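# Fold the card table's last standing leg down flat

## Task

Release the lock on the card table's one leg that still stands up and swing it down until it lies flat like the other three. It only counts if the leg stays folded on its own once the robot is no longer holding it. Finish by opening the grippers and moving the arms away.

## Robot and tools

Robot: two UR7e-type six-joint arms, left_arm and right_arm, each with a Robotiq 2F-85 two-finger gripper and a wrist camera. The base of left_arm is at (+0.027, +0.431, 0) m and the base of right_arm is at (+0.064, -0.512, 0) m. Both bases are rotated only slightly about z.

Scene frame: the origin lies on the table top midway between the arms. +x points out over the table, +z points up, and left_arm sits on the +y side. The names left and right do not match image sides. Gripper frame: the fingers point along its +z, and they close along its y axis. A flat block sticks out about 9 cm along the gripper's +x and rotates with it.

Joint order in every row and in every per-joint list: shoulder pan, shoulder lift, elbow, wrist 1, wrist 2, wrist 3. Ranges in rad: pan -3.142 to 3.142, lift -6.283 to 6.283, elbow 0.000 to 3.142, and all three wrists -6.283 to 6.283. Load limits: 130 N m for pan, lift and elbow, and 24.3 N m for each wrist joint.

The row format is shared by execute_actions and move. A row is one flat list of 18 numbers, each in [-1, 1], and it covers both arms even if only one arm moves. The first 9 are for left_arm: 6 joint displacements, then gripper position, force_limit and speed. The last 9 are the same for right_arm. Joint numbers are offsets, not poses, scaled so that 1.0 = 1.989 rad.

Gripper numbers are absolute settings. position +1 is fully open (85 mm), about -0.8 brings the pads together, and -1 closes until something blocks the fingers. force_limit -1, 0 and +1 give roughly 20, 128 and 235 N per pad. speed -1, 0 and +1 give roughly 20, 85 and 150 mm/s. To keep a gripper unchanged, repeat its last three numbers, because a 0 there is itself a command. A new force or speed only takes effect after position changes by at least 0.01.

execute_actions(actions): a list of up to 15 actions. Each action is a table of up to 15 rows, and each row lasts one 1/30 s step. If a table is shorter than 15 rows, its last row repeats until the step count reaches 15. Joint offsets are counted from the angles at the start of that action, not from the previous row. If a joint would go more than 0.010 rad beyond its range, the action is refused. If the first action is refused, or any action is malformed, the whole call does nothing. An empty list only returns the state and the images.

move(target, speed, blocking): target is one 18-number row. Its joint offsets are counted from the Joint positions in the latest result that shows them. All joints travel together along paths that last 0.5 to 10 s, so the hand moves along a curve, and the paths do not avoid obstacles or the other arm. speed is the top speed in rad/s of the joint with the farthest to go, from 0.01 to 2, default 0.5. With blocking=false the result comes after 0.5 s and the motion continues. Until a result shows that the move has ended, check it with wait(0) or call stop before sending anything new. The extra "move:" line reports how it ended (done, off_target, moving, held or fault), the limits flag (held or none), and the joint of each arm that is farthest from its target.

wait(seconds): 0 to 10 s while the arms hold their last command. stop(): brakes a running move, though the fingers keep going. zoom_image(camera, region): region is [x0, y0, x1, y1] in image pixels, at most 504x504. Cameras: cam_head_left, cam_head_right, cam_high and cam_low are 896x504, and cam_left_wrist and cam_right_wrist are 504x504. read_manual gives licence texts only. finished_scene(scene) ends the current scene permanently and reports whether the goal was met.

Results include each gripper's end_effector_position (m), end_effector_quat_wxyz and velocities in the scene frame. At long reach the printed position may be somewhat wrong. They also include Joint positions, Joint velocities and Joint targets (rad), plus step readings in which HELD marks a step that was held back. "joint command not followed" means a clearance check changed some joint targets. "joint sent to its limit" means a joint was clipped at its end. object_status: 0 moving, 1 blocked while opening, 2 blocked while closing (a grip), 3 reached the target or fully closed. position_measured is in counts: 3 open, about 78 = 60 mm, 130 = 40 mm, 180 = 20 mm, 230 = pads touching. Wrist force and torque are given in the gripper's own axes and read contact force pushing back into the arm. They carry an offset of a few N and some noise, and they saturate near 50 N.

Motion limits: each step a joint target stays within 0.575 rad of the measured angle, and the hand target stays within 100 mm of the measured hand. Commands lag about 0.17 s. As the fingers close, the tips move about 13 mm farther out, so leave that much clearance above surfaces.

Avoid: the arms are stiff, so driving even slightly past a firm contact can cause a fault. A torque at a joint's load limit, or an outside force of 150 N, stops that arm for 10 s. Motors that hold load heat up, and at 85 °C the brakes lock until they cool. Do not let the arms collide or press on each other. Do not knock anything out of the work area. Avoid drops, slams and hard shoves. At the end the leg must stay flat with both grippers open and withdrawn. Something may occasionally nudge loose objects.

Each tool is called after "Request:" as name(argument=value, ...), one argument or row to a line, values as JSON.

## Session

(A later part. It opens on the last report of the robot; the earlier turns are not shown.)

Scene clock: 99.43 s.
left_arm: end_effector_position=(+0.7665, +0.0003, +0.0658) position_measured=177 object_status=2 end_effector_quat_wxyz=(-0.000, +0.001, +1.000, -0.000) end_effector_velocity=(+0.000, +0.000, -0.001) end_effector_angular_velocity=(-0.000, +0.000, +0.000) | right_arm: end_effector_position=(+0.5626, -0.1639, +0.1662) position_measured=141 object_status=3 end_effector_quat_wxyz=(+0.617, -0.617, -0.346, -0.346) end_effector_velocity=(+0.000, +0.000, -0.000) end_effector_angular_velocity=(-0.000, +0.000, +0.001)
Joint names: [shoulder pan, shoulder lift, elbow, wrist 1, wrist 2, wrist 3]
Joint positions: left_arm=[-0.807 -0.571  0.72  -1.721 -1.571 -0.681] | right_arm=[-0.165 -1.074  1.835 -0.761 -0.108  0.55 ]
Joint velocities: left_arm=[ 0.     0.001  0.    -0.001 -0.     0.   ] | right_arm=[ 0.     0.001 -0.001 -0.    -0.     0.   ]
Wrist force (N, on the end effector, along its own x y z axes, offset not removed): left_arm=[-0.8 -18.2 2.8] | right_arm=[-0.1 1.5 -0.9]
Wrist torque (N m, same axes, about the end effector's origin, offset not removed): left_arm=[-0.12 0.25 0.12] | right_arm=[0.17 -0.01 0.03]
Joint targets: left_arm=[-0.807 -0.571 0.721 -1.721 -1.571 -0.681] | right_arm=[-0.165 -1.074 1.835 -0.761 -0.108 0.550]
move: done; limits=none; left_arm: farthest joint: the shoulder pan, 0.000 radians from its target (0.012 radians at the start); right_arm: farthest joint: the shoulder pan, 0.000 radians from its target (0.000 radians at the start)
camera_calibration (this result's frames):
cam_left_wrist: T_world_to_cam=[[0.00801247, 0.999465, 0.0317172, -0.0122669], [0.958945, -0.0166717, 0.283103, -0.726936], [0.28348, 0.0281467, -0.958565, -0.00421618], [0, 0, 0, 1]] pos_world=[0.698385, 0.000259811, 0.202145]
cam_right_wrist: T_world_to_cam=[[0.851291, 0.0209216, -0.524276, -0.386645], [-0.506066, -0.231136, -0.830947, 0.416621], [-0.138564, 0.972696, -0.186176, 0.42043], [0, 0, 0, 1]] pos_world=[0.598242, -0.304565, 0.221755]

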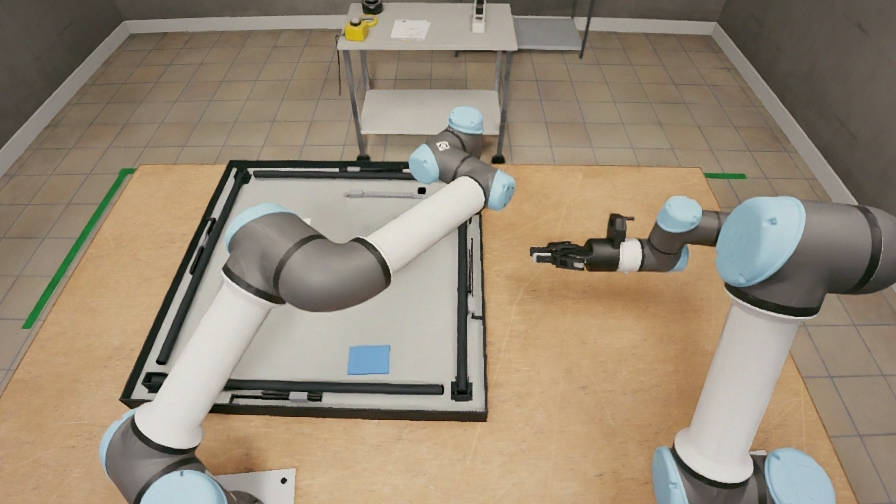

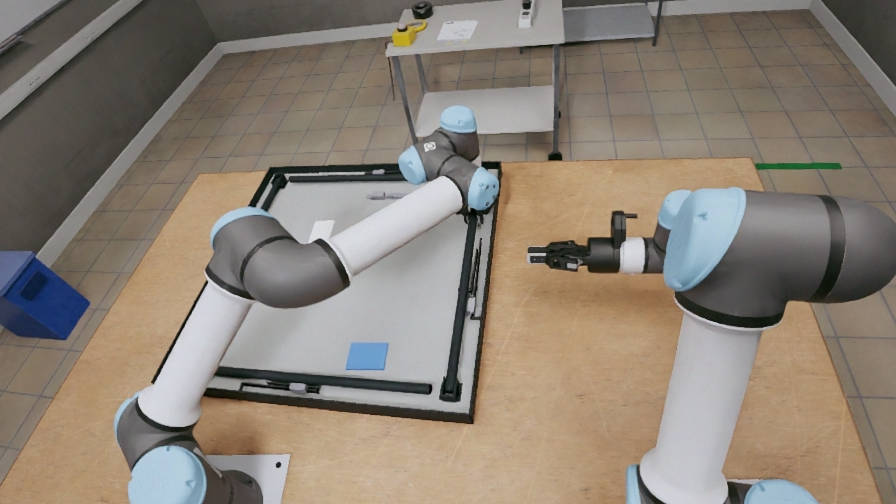

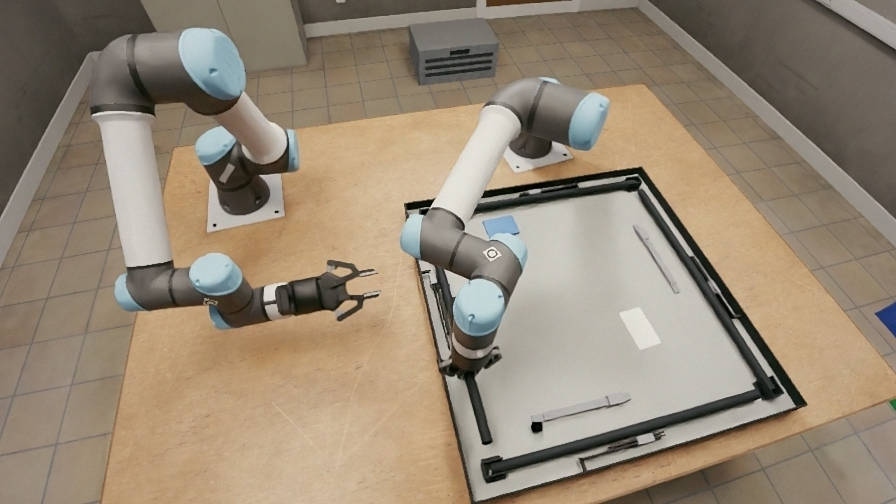

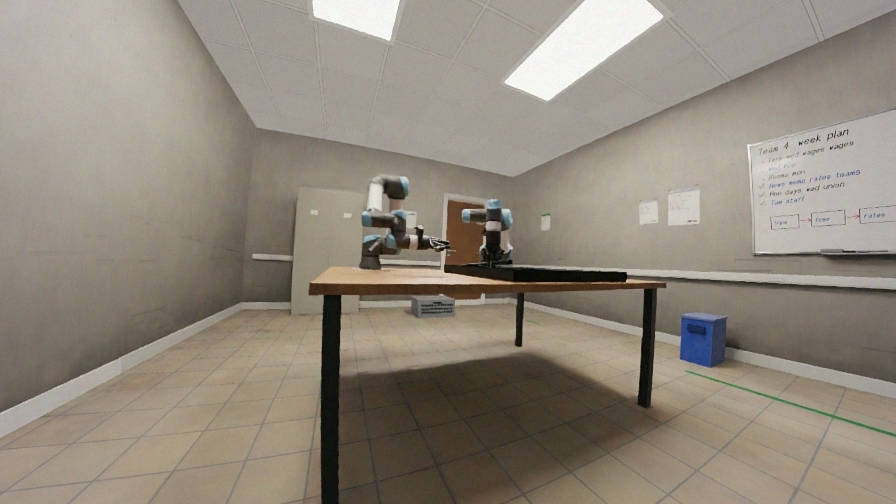

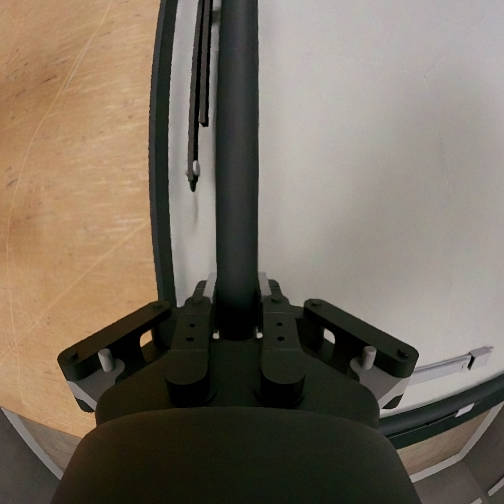

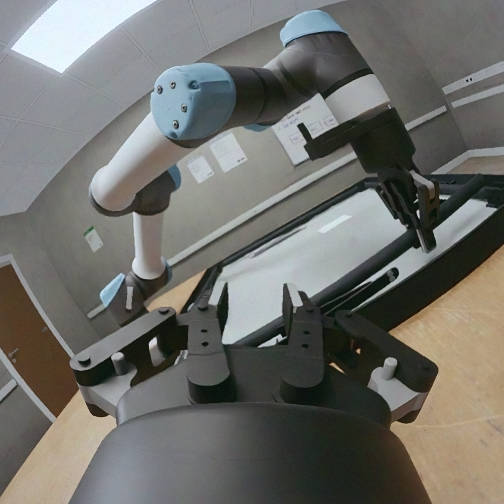

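Down 2.5 cm more, release, lift.

Request:
move(
  target=[-0.0005,0.0075,0.018,-0.0255,0,0,-1,-0.9,0,0,0,0,0,0,0,-0.1,-0.6,0],
  speed=0.06,
)

Request:
move(
  target=[0,0,0,0,0,0,-0.15,-0.9,-0.5,0,0,0,0,0,0,-0.1,-0.6,0],
)

Request:
move(
  target=[0,-0.1,-0.05,0.15,0,0,-0.15,-0.9,-0.5,-0.05,0,0,0,0,0,-0.1,-0.6,0],
  speed=0.35,
)

Scene clock: 113.53 s.
left_arm: end_effector_position=(+0.7667, -0.0008, +0.0445) position_measured=177 object_status=2 end_effector_quat_wxyz=(+0.002, +0.002, +1.000, -0.002) end_effector_velocity=(+0.000, -0.000, +0.001) end_effector_angular_velocity=(-0.001, -0.002, -0.000) | right_arm: end_effector_position=(+0.5626, -0.1639, +0.1662) position_measured=141 object_status=3 end_effector_quat_wxyz=(+0.617, -0.617, -0.346, -0.346) end_effector_velocity=(-0.001, -0.000, -0.001) end_effector_angular_velocity=(+0.000, +0.003, +0.000)
Joint names: [shoulder pan, shoulder lift, elbow, wrist 1, wrist 2, wrist 3]
Joint positions: left_arm=[-0.808 -0.559  0.755 -1.771 -1.571 -0.681] | right_arm=[-0.165 -1.074  1.835 -0.761 -0.108  0.55 ]
Joint velocities: left_arm=[ 0.    -0.    -0.    -0.001  0.     0.   ] | right_arm=[-0.     0.001  0.001  0.001 -0.001  0.   ]
Wrist force (N, on the end effector, along its own x y z axes, offset not removed): left_arm=[5.4 16.5 -17.4] | right_arm=[-1.3 0.7 1.6]
Wrist torque (N m, same axes, about the end effector's origin, offset not removed): left_arm=[-0.03 0.41 0.07] | right_arm=[0.12 0.19 -0.10]
Joint targets: left_arm=[-0.808 -0.559 0.755 -1.771 -1.571 -0.681] | right_arm=[-0.165 -1.074 1.835 -0.761 -0.108 0.550]
FORCE FAULT: contact force on the left arm reached its limit, and that arm stopped for 10 seconds. The contact can be on any part of that arm, not only on its tool. That time counts as 19 of the actions that you can send in this scene. That arm's remaining commands of this call were not run. That arm holds still and accepts commands again. Move the arm away from the contact; if what it grips holds it there, let go first. Pushing or pulling that hard again can fault the arm again.
move: fault (left_arm); limits=none; left_arm: farthest joint: the shoulder lift, 0.003 radians from its target (0.015 radians at the start); right_arm: farthest joint: the shoulder pan, 0.000 radians from its target (0.000 radians at the start)
camera_calibration (this result's frames):
cam_left_wrist: T_world_to_cam=[[0.00870944, 0.99954, 0.0290673, -0.010974], [0.957906, -0.0166812, 0.286598, -0.720541], [0.286951, 0.0253477, -0.95761, -0.027429], [0, 0, 0, 1]] pos_world=[0.698176, -0.000355256, 0.180558]
cam_right_wrist: T_world_to_cam=[[0.851291, 0.0209215, -0.524276, -0.386645], [-0.506066, -0.231136, -0.830947, 0.416621], [-0.138564, 0.972696, -0.186176, 0.42043], [0, 0, 0, 1]] pos_world=[0.598242, -0.304565, 0.221755]

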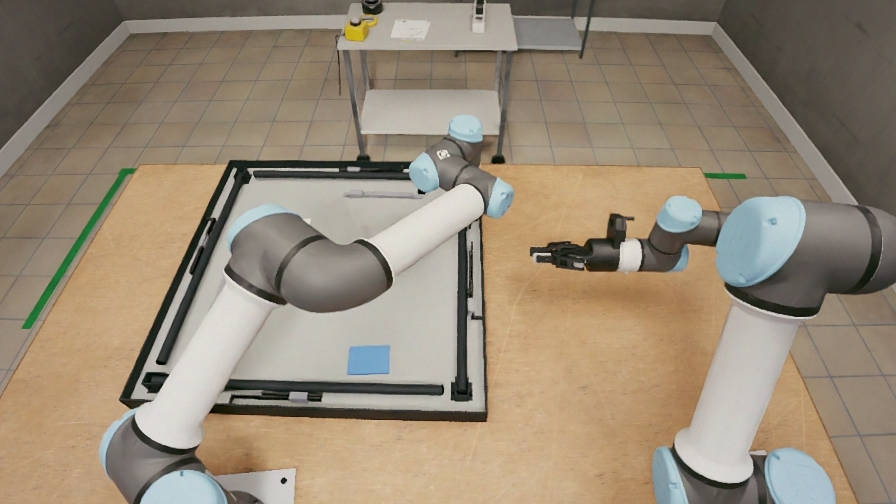

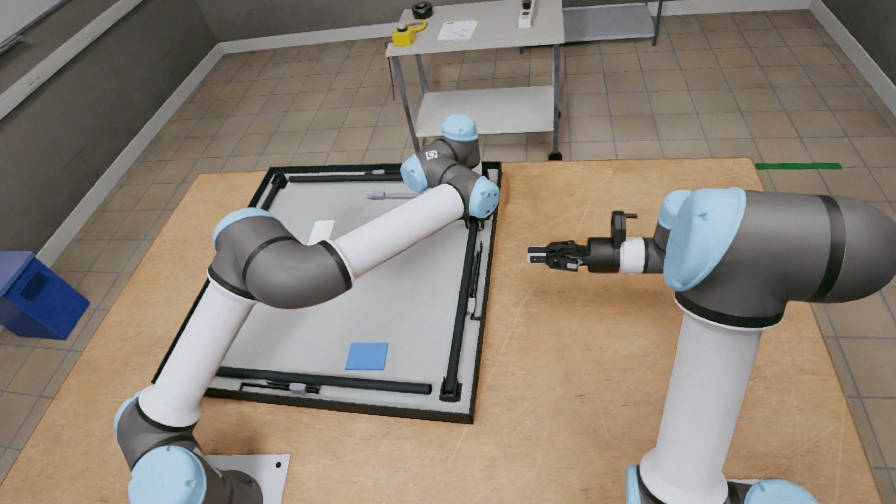

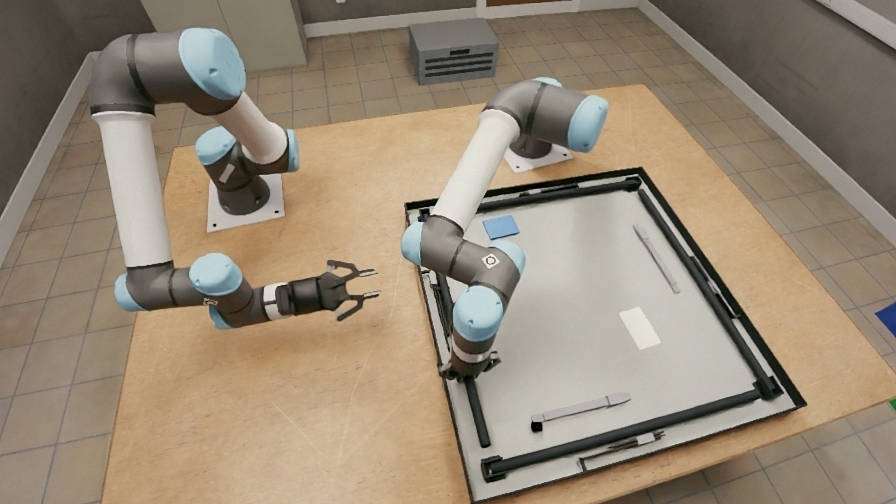

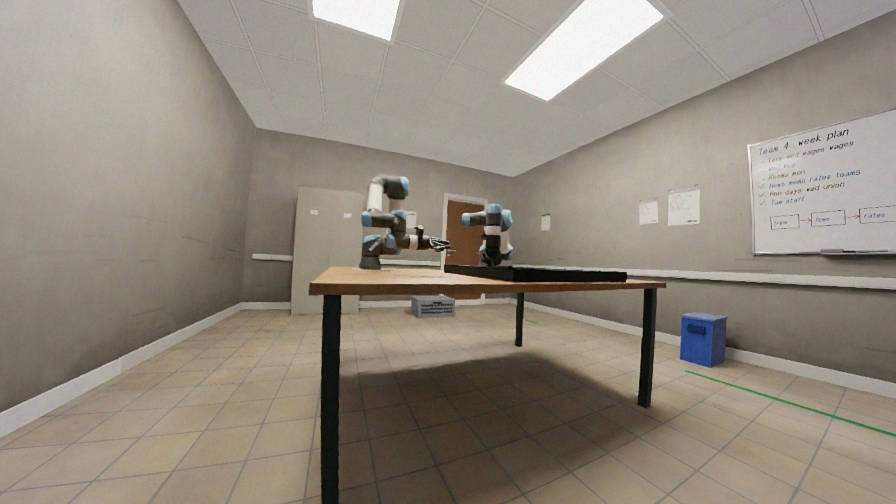

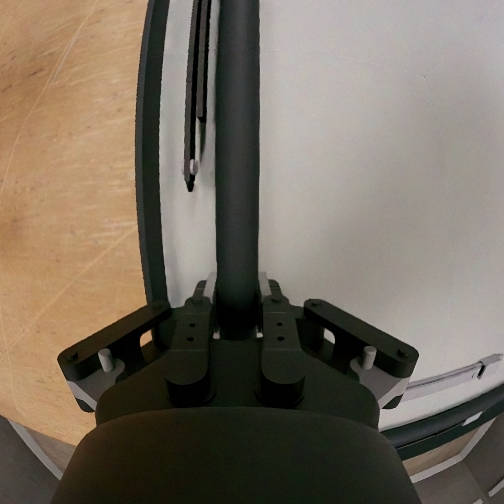

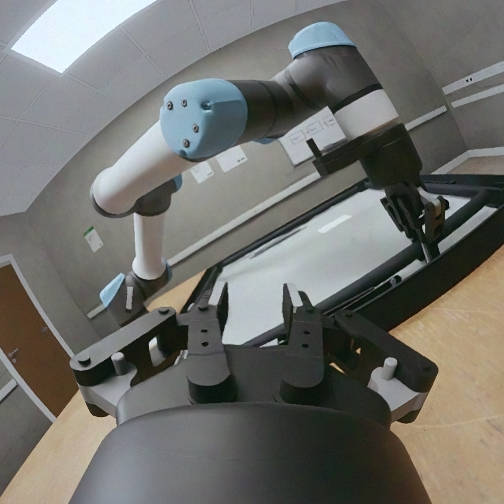

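not run: a fault stop came before this call.

not run: a fault stop came before this call.

Request:
move(
  target=[0,0,0,0,0,0,-0.15,-0.9,-0.5,0,0,0,0,0,0,-0.1,-0.6,0],
)

Request:
move(
  target=[0,-0.1,-0.05,0.15,0,0,-0.15,-0.9,-0.5,-0.05,0,0,0,0,0,-0.1,-0.6,0],
  speed=0.35,
)

Scene clock: 116.70 s.
left_arm: end_effector_position=(+0.7667, -0.0008, +0.0444) position_measured=148 object_status=3 end_effector_quat_wxyz=(+0.002, +0.002, +1.000, -0.002) end_effector_velocity=(+0.000, +0.000, +0.001) end_effector_angular_velocity=(-0.000, -0.001, +0.000) | right_arm: end_effector_position=(+0.5626, -0.1639, +0.1662) position_measured=141 object_status=3 end_effector_quat_wxyz=(+0.617, -0.617, -0.346, -0.346) end_effector_velocity=(-0.000, +0.000, +0.001) end_effector_angular_velocity=(-0.000, -0.002, +0.001)
Joint names: [shoulder pan, shoulder lift, elbow, wrist 1, wrist 2, wrist 3]
Joint positions: left_arm=[-0.808 -0.559  0.755 -1.771 -1.571 -0.681] | right_arm=[-0.165 -1.074  1.835 -0.761 -0.108  0.55 ]
Joint velocities: left_arm=[-0.    -0.002  0.     0.     0.001 -0.   ] | right_arm=[ 0.    -0.001 -0.001  0.    -0.001 -0.   ]
Wrist force (N, on the end effector, along its own x y z axes, offset not removed): left_arm=[0.5 1.2 0.3] | right_arm=[1.2 -0.7 0.1]
Wrist torque (N m, same axes, about the end effector's origin, offset not removed): left_arm=[0.39 -0.03 0.01] | right_arm=[-0.22 -0.24 -0.07]
Joint targets: left_arm=[-0.808 -0.559 0.755 -1.771 -1.571 -0.681] | right_arm=[-0.165 -1.074 1.835 -0.761 -0.108 0.550]
move: done; limits=none; left_arm: farthest joint: the shoulder pan, 0.000 radians from its target (0.000 radians at the start); right_arm: farthest joint: the shoulder pan, 0.000 radians from its target (0.000 radians at the start)
camera_calibration (this result's frames):
cam_left_wrist: T_world_to_cam=[[0.00871067, 0.999538, 0.0291076, -0.010981], [0.957916, -0.0166929, 0.286562, -0.72053], [0.286916, 0.0253865, -0.957619, -0.0274446], [0, 0, 0, 1]] pos_world=[0.698178, -0.000355162, 0.180515]
cam_right_wrist: T_world_to_cam=[[0.851291, 0.0209215, -0.524276, -0.386645], [-0.506066, -0.231136, -0.830947, 0.416621], [-0.138564, 0.972696, -0.186176, 0.42043], [0, 0, 0, 1]] pos_world=[0.598242, -0.304565, 0.221755]

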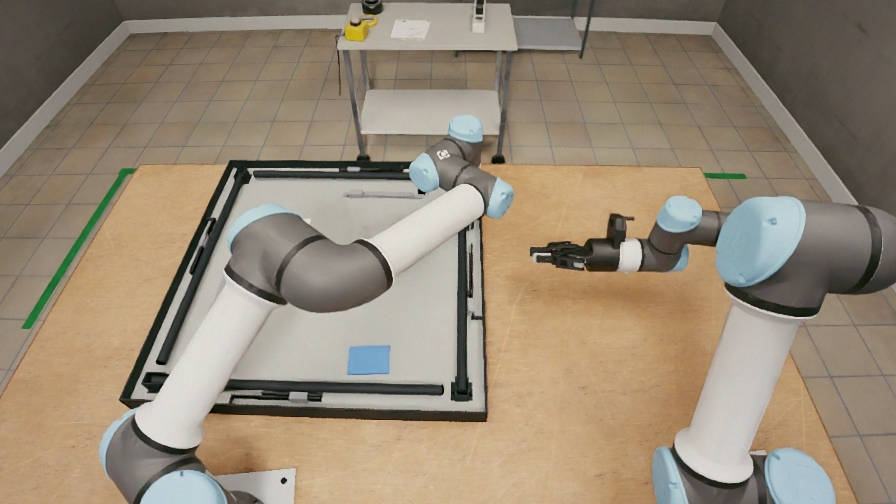

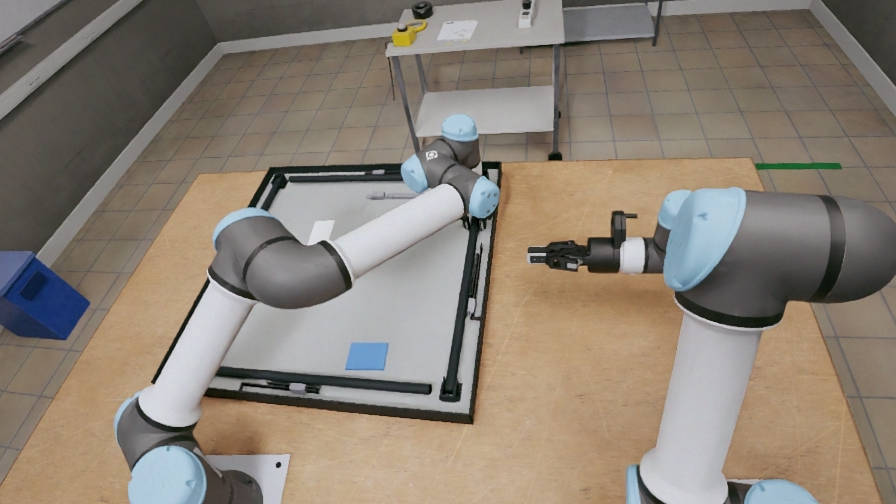

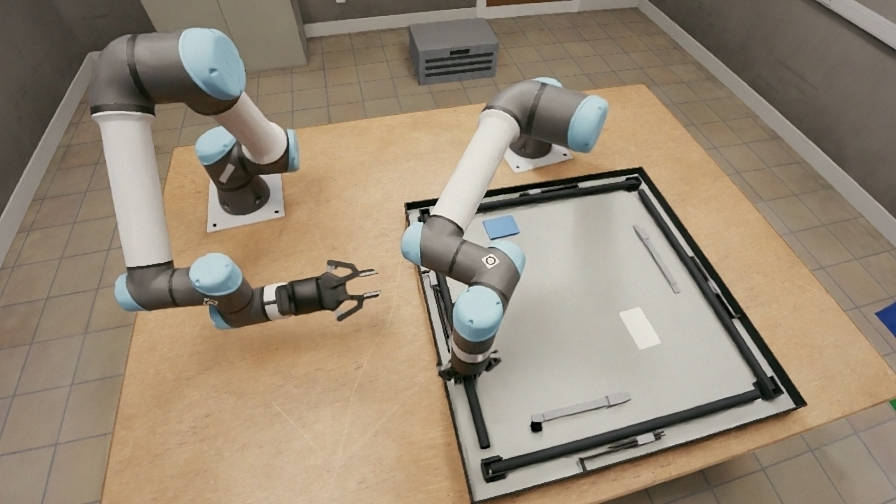

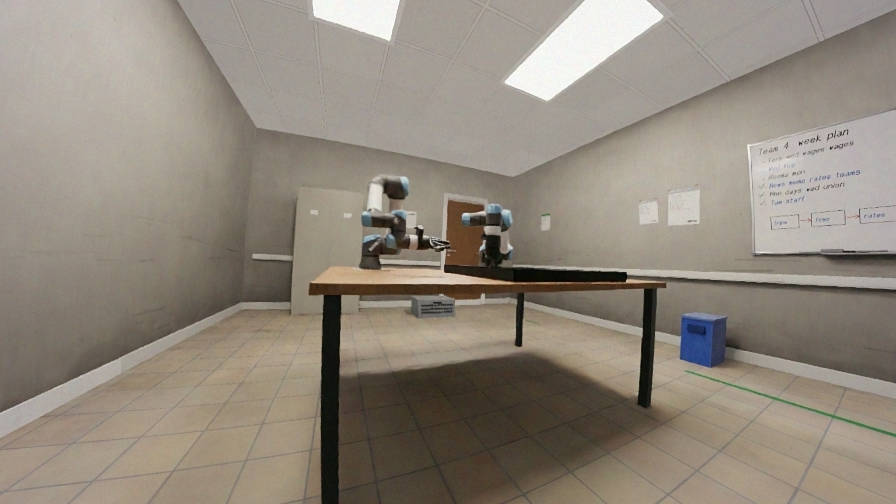

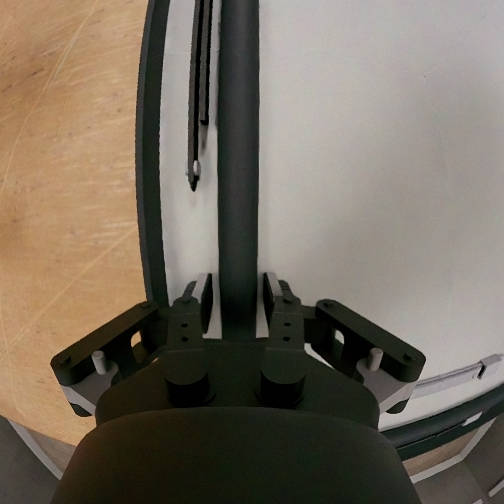

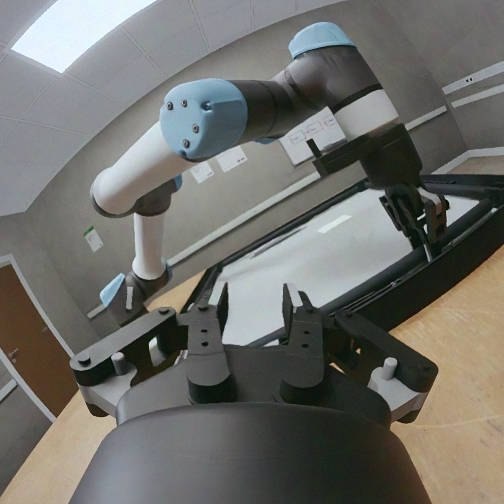

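Scene clock: 118.07 s.
left_arm: end_effector_position=(+0.7309, +0.0284, +0.2275) position_measured=148 object_status=3 end_effector_quat_wxyz=(+0.002, +0.002, +1.000, -0.002) end_effector_velocity=(-0.000, +0.000, +0.001) end_effector_angular_velocity=(-0.001, -0.001, +0.000) | right_arm: end_effector_position=(+0.5947, -0.2150, +0.1662) position_measured=141 object_status=3 end_effector_quat_wxyz=(-0.599, +0.633, +0.314, +0.376) end_effector_velocity=(+0.000, -0.000, +0.000) end_effector_angular_velocity=(-0.000, -0.001, +0.000)
Joint names: [shoulder pan, shoulder lift, elbow, wrist 1, wrist 2, wrist 3]
Joint positions: left_arm=[-0.808 -0.758  0.655 -1.473 -1.571 -0.681] | right_arm=[-0.264 -1.074  1.835 -0.761 -0.108  0.55 ]
Joint velocities: left_arm=[ 0.    -0.001 -0.     0.001 -0.    -0.   ] | right_arm=[-0.    -0.001 -0.001  0.    -0.     0.   ]
Wrist force (N, on the end effector, along its own x y z axes, offset not removed): left_arm=[-0.8 0.3 0.4] | right_arm=[-0.8 -0.2 0.9]
Wrist torque (N m, same axes, about the end effector's origin, offset not removed): left_arm=[0.23 0.08 0.03] | right_arm=[-0.10 0.19 0.06]
Joint targets: left_arm=[-0.808 -0.758 0.655 -1.473 -1.571 -0.681] | right_arm=[-0.264 -1.074 1.835 -0.761 -0.108 0.550]
move: done; limits=none; left_arm: farthest joint: the shoulder pan, 0.000 radians from its target (0.000 radians at the start); right_arm: farthest joint: the shoulder pan, 0.000 radians from its target (0.099 radians at the start)
camera_calibration (this result's frames):
cam_left_wrist: T_world_to_cam=[[0.00871108, 0.999538, 0.0291261, -0.0452076], [0.957923, -0.0166981, 0.28654, -0.738221], [0.286894, 0.0254045, -0.957625, 0.157437], [0, 0, 0, 1]] pos_world=[0.662384, 0.0288603, 0.363613]
cam_right_wrist: T_world_to_cam=[[0.849166, -0.0636531, -0.524276, -0.429794], [-0.526503, -0.17978, -0.830947, 0.444221], [-0.0413618, 0.981645, -0.186177, 0.418749], [0, 0, 0, 1]] pos_world=[0.61617, -0.358559, 0.221755]

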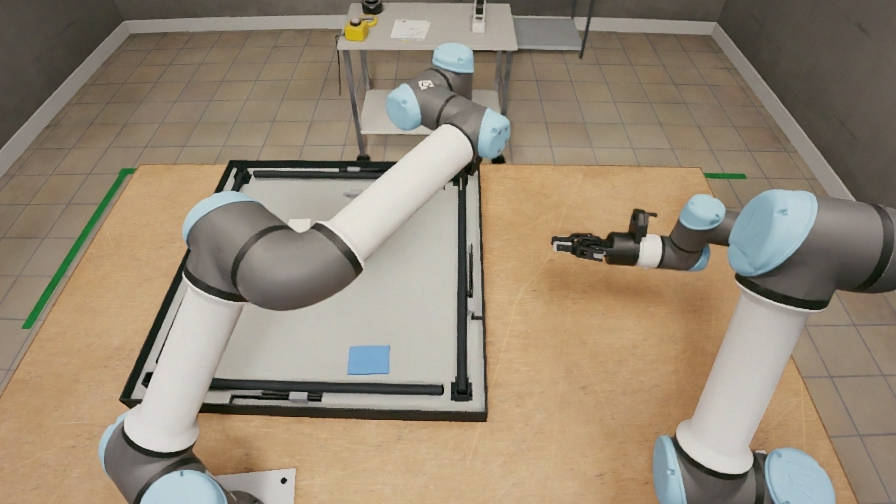

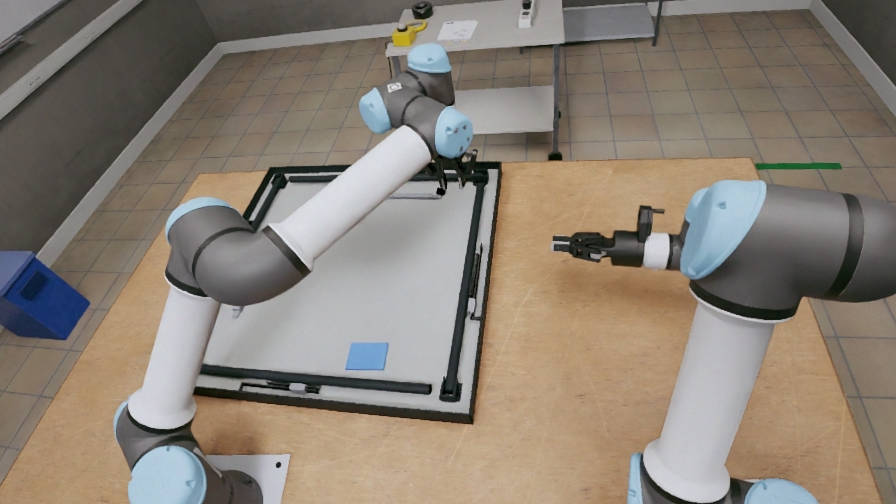

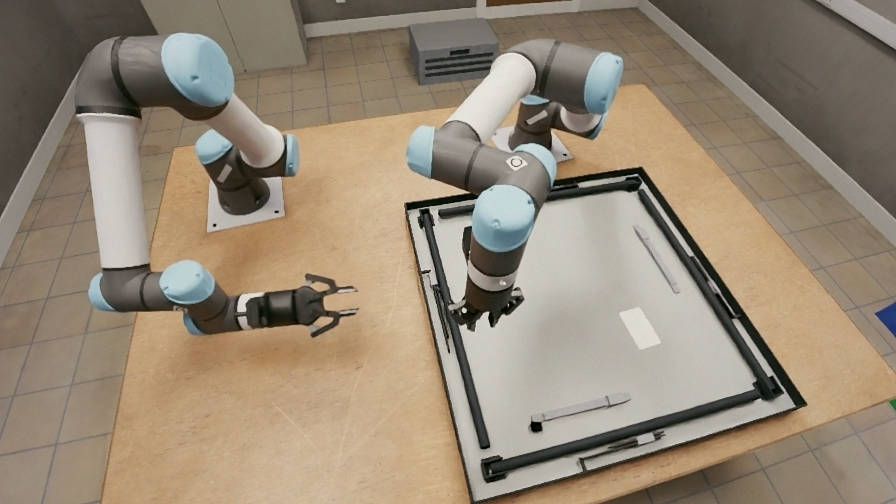

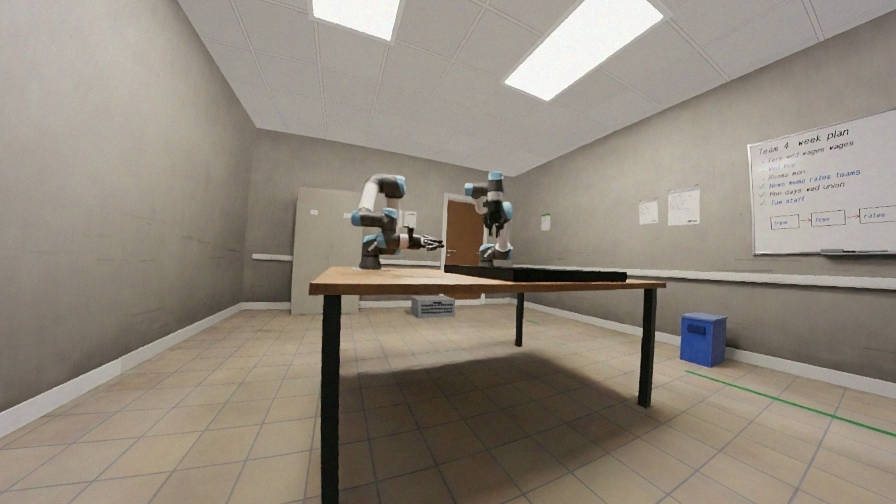

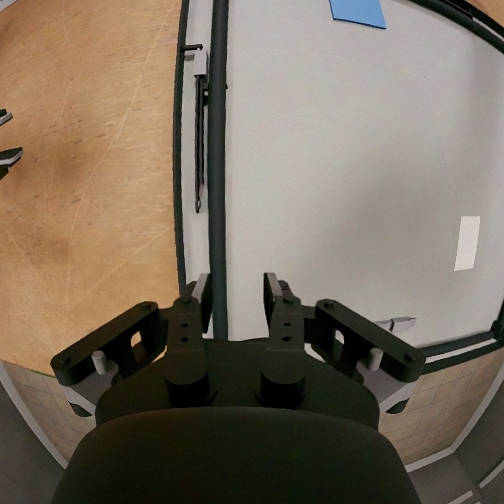

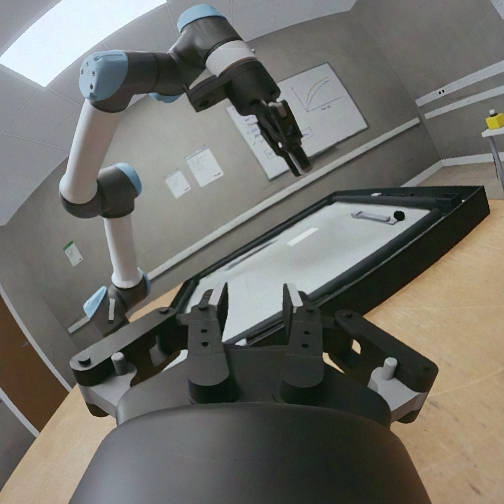

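Request:
finished_scene(
  scene=1,
)

The scene is finished: the task was done.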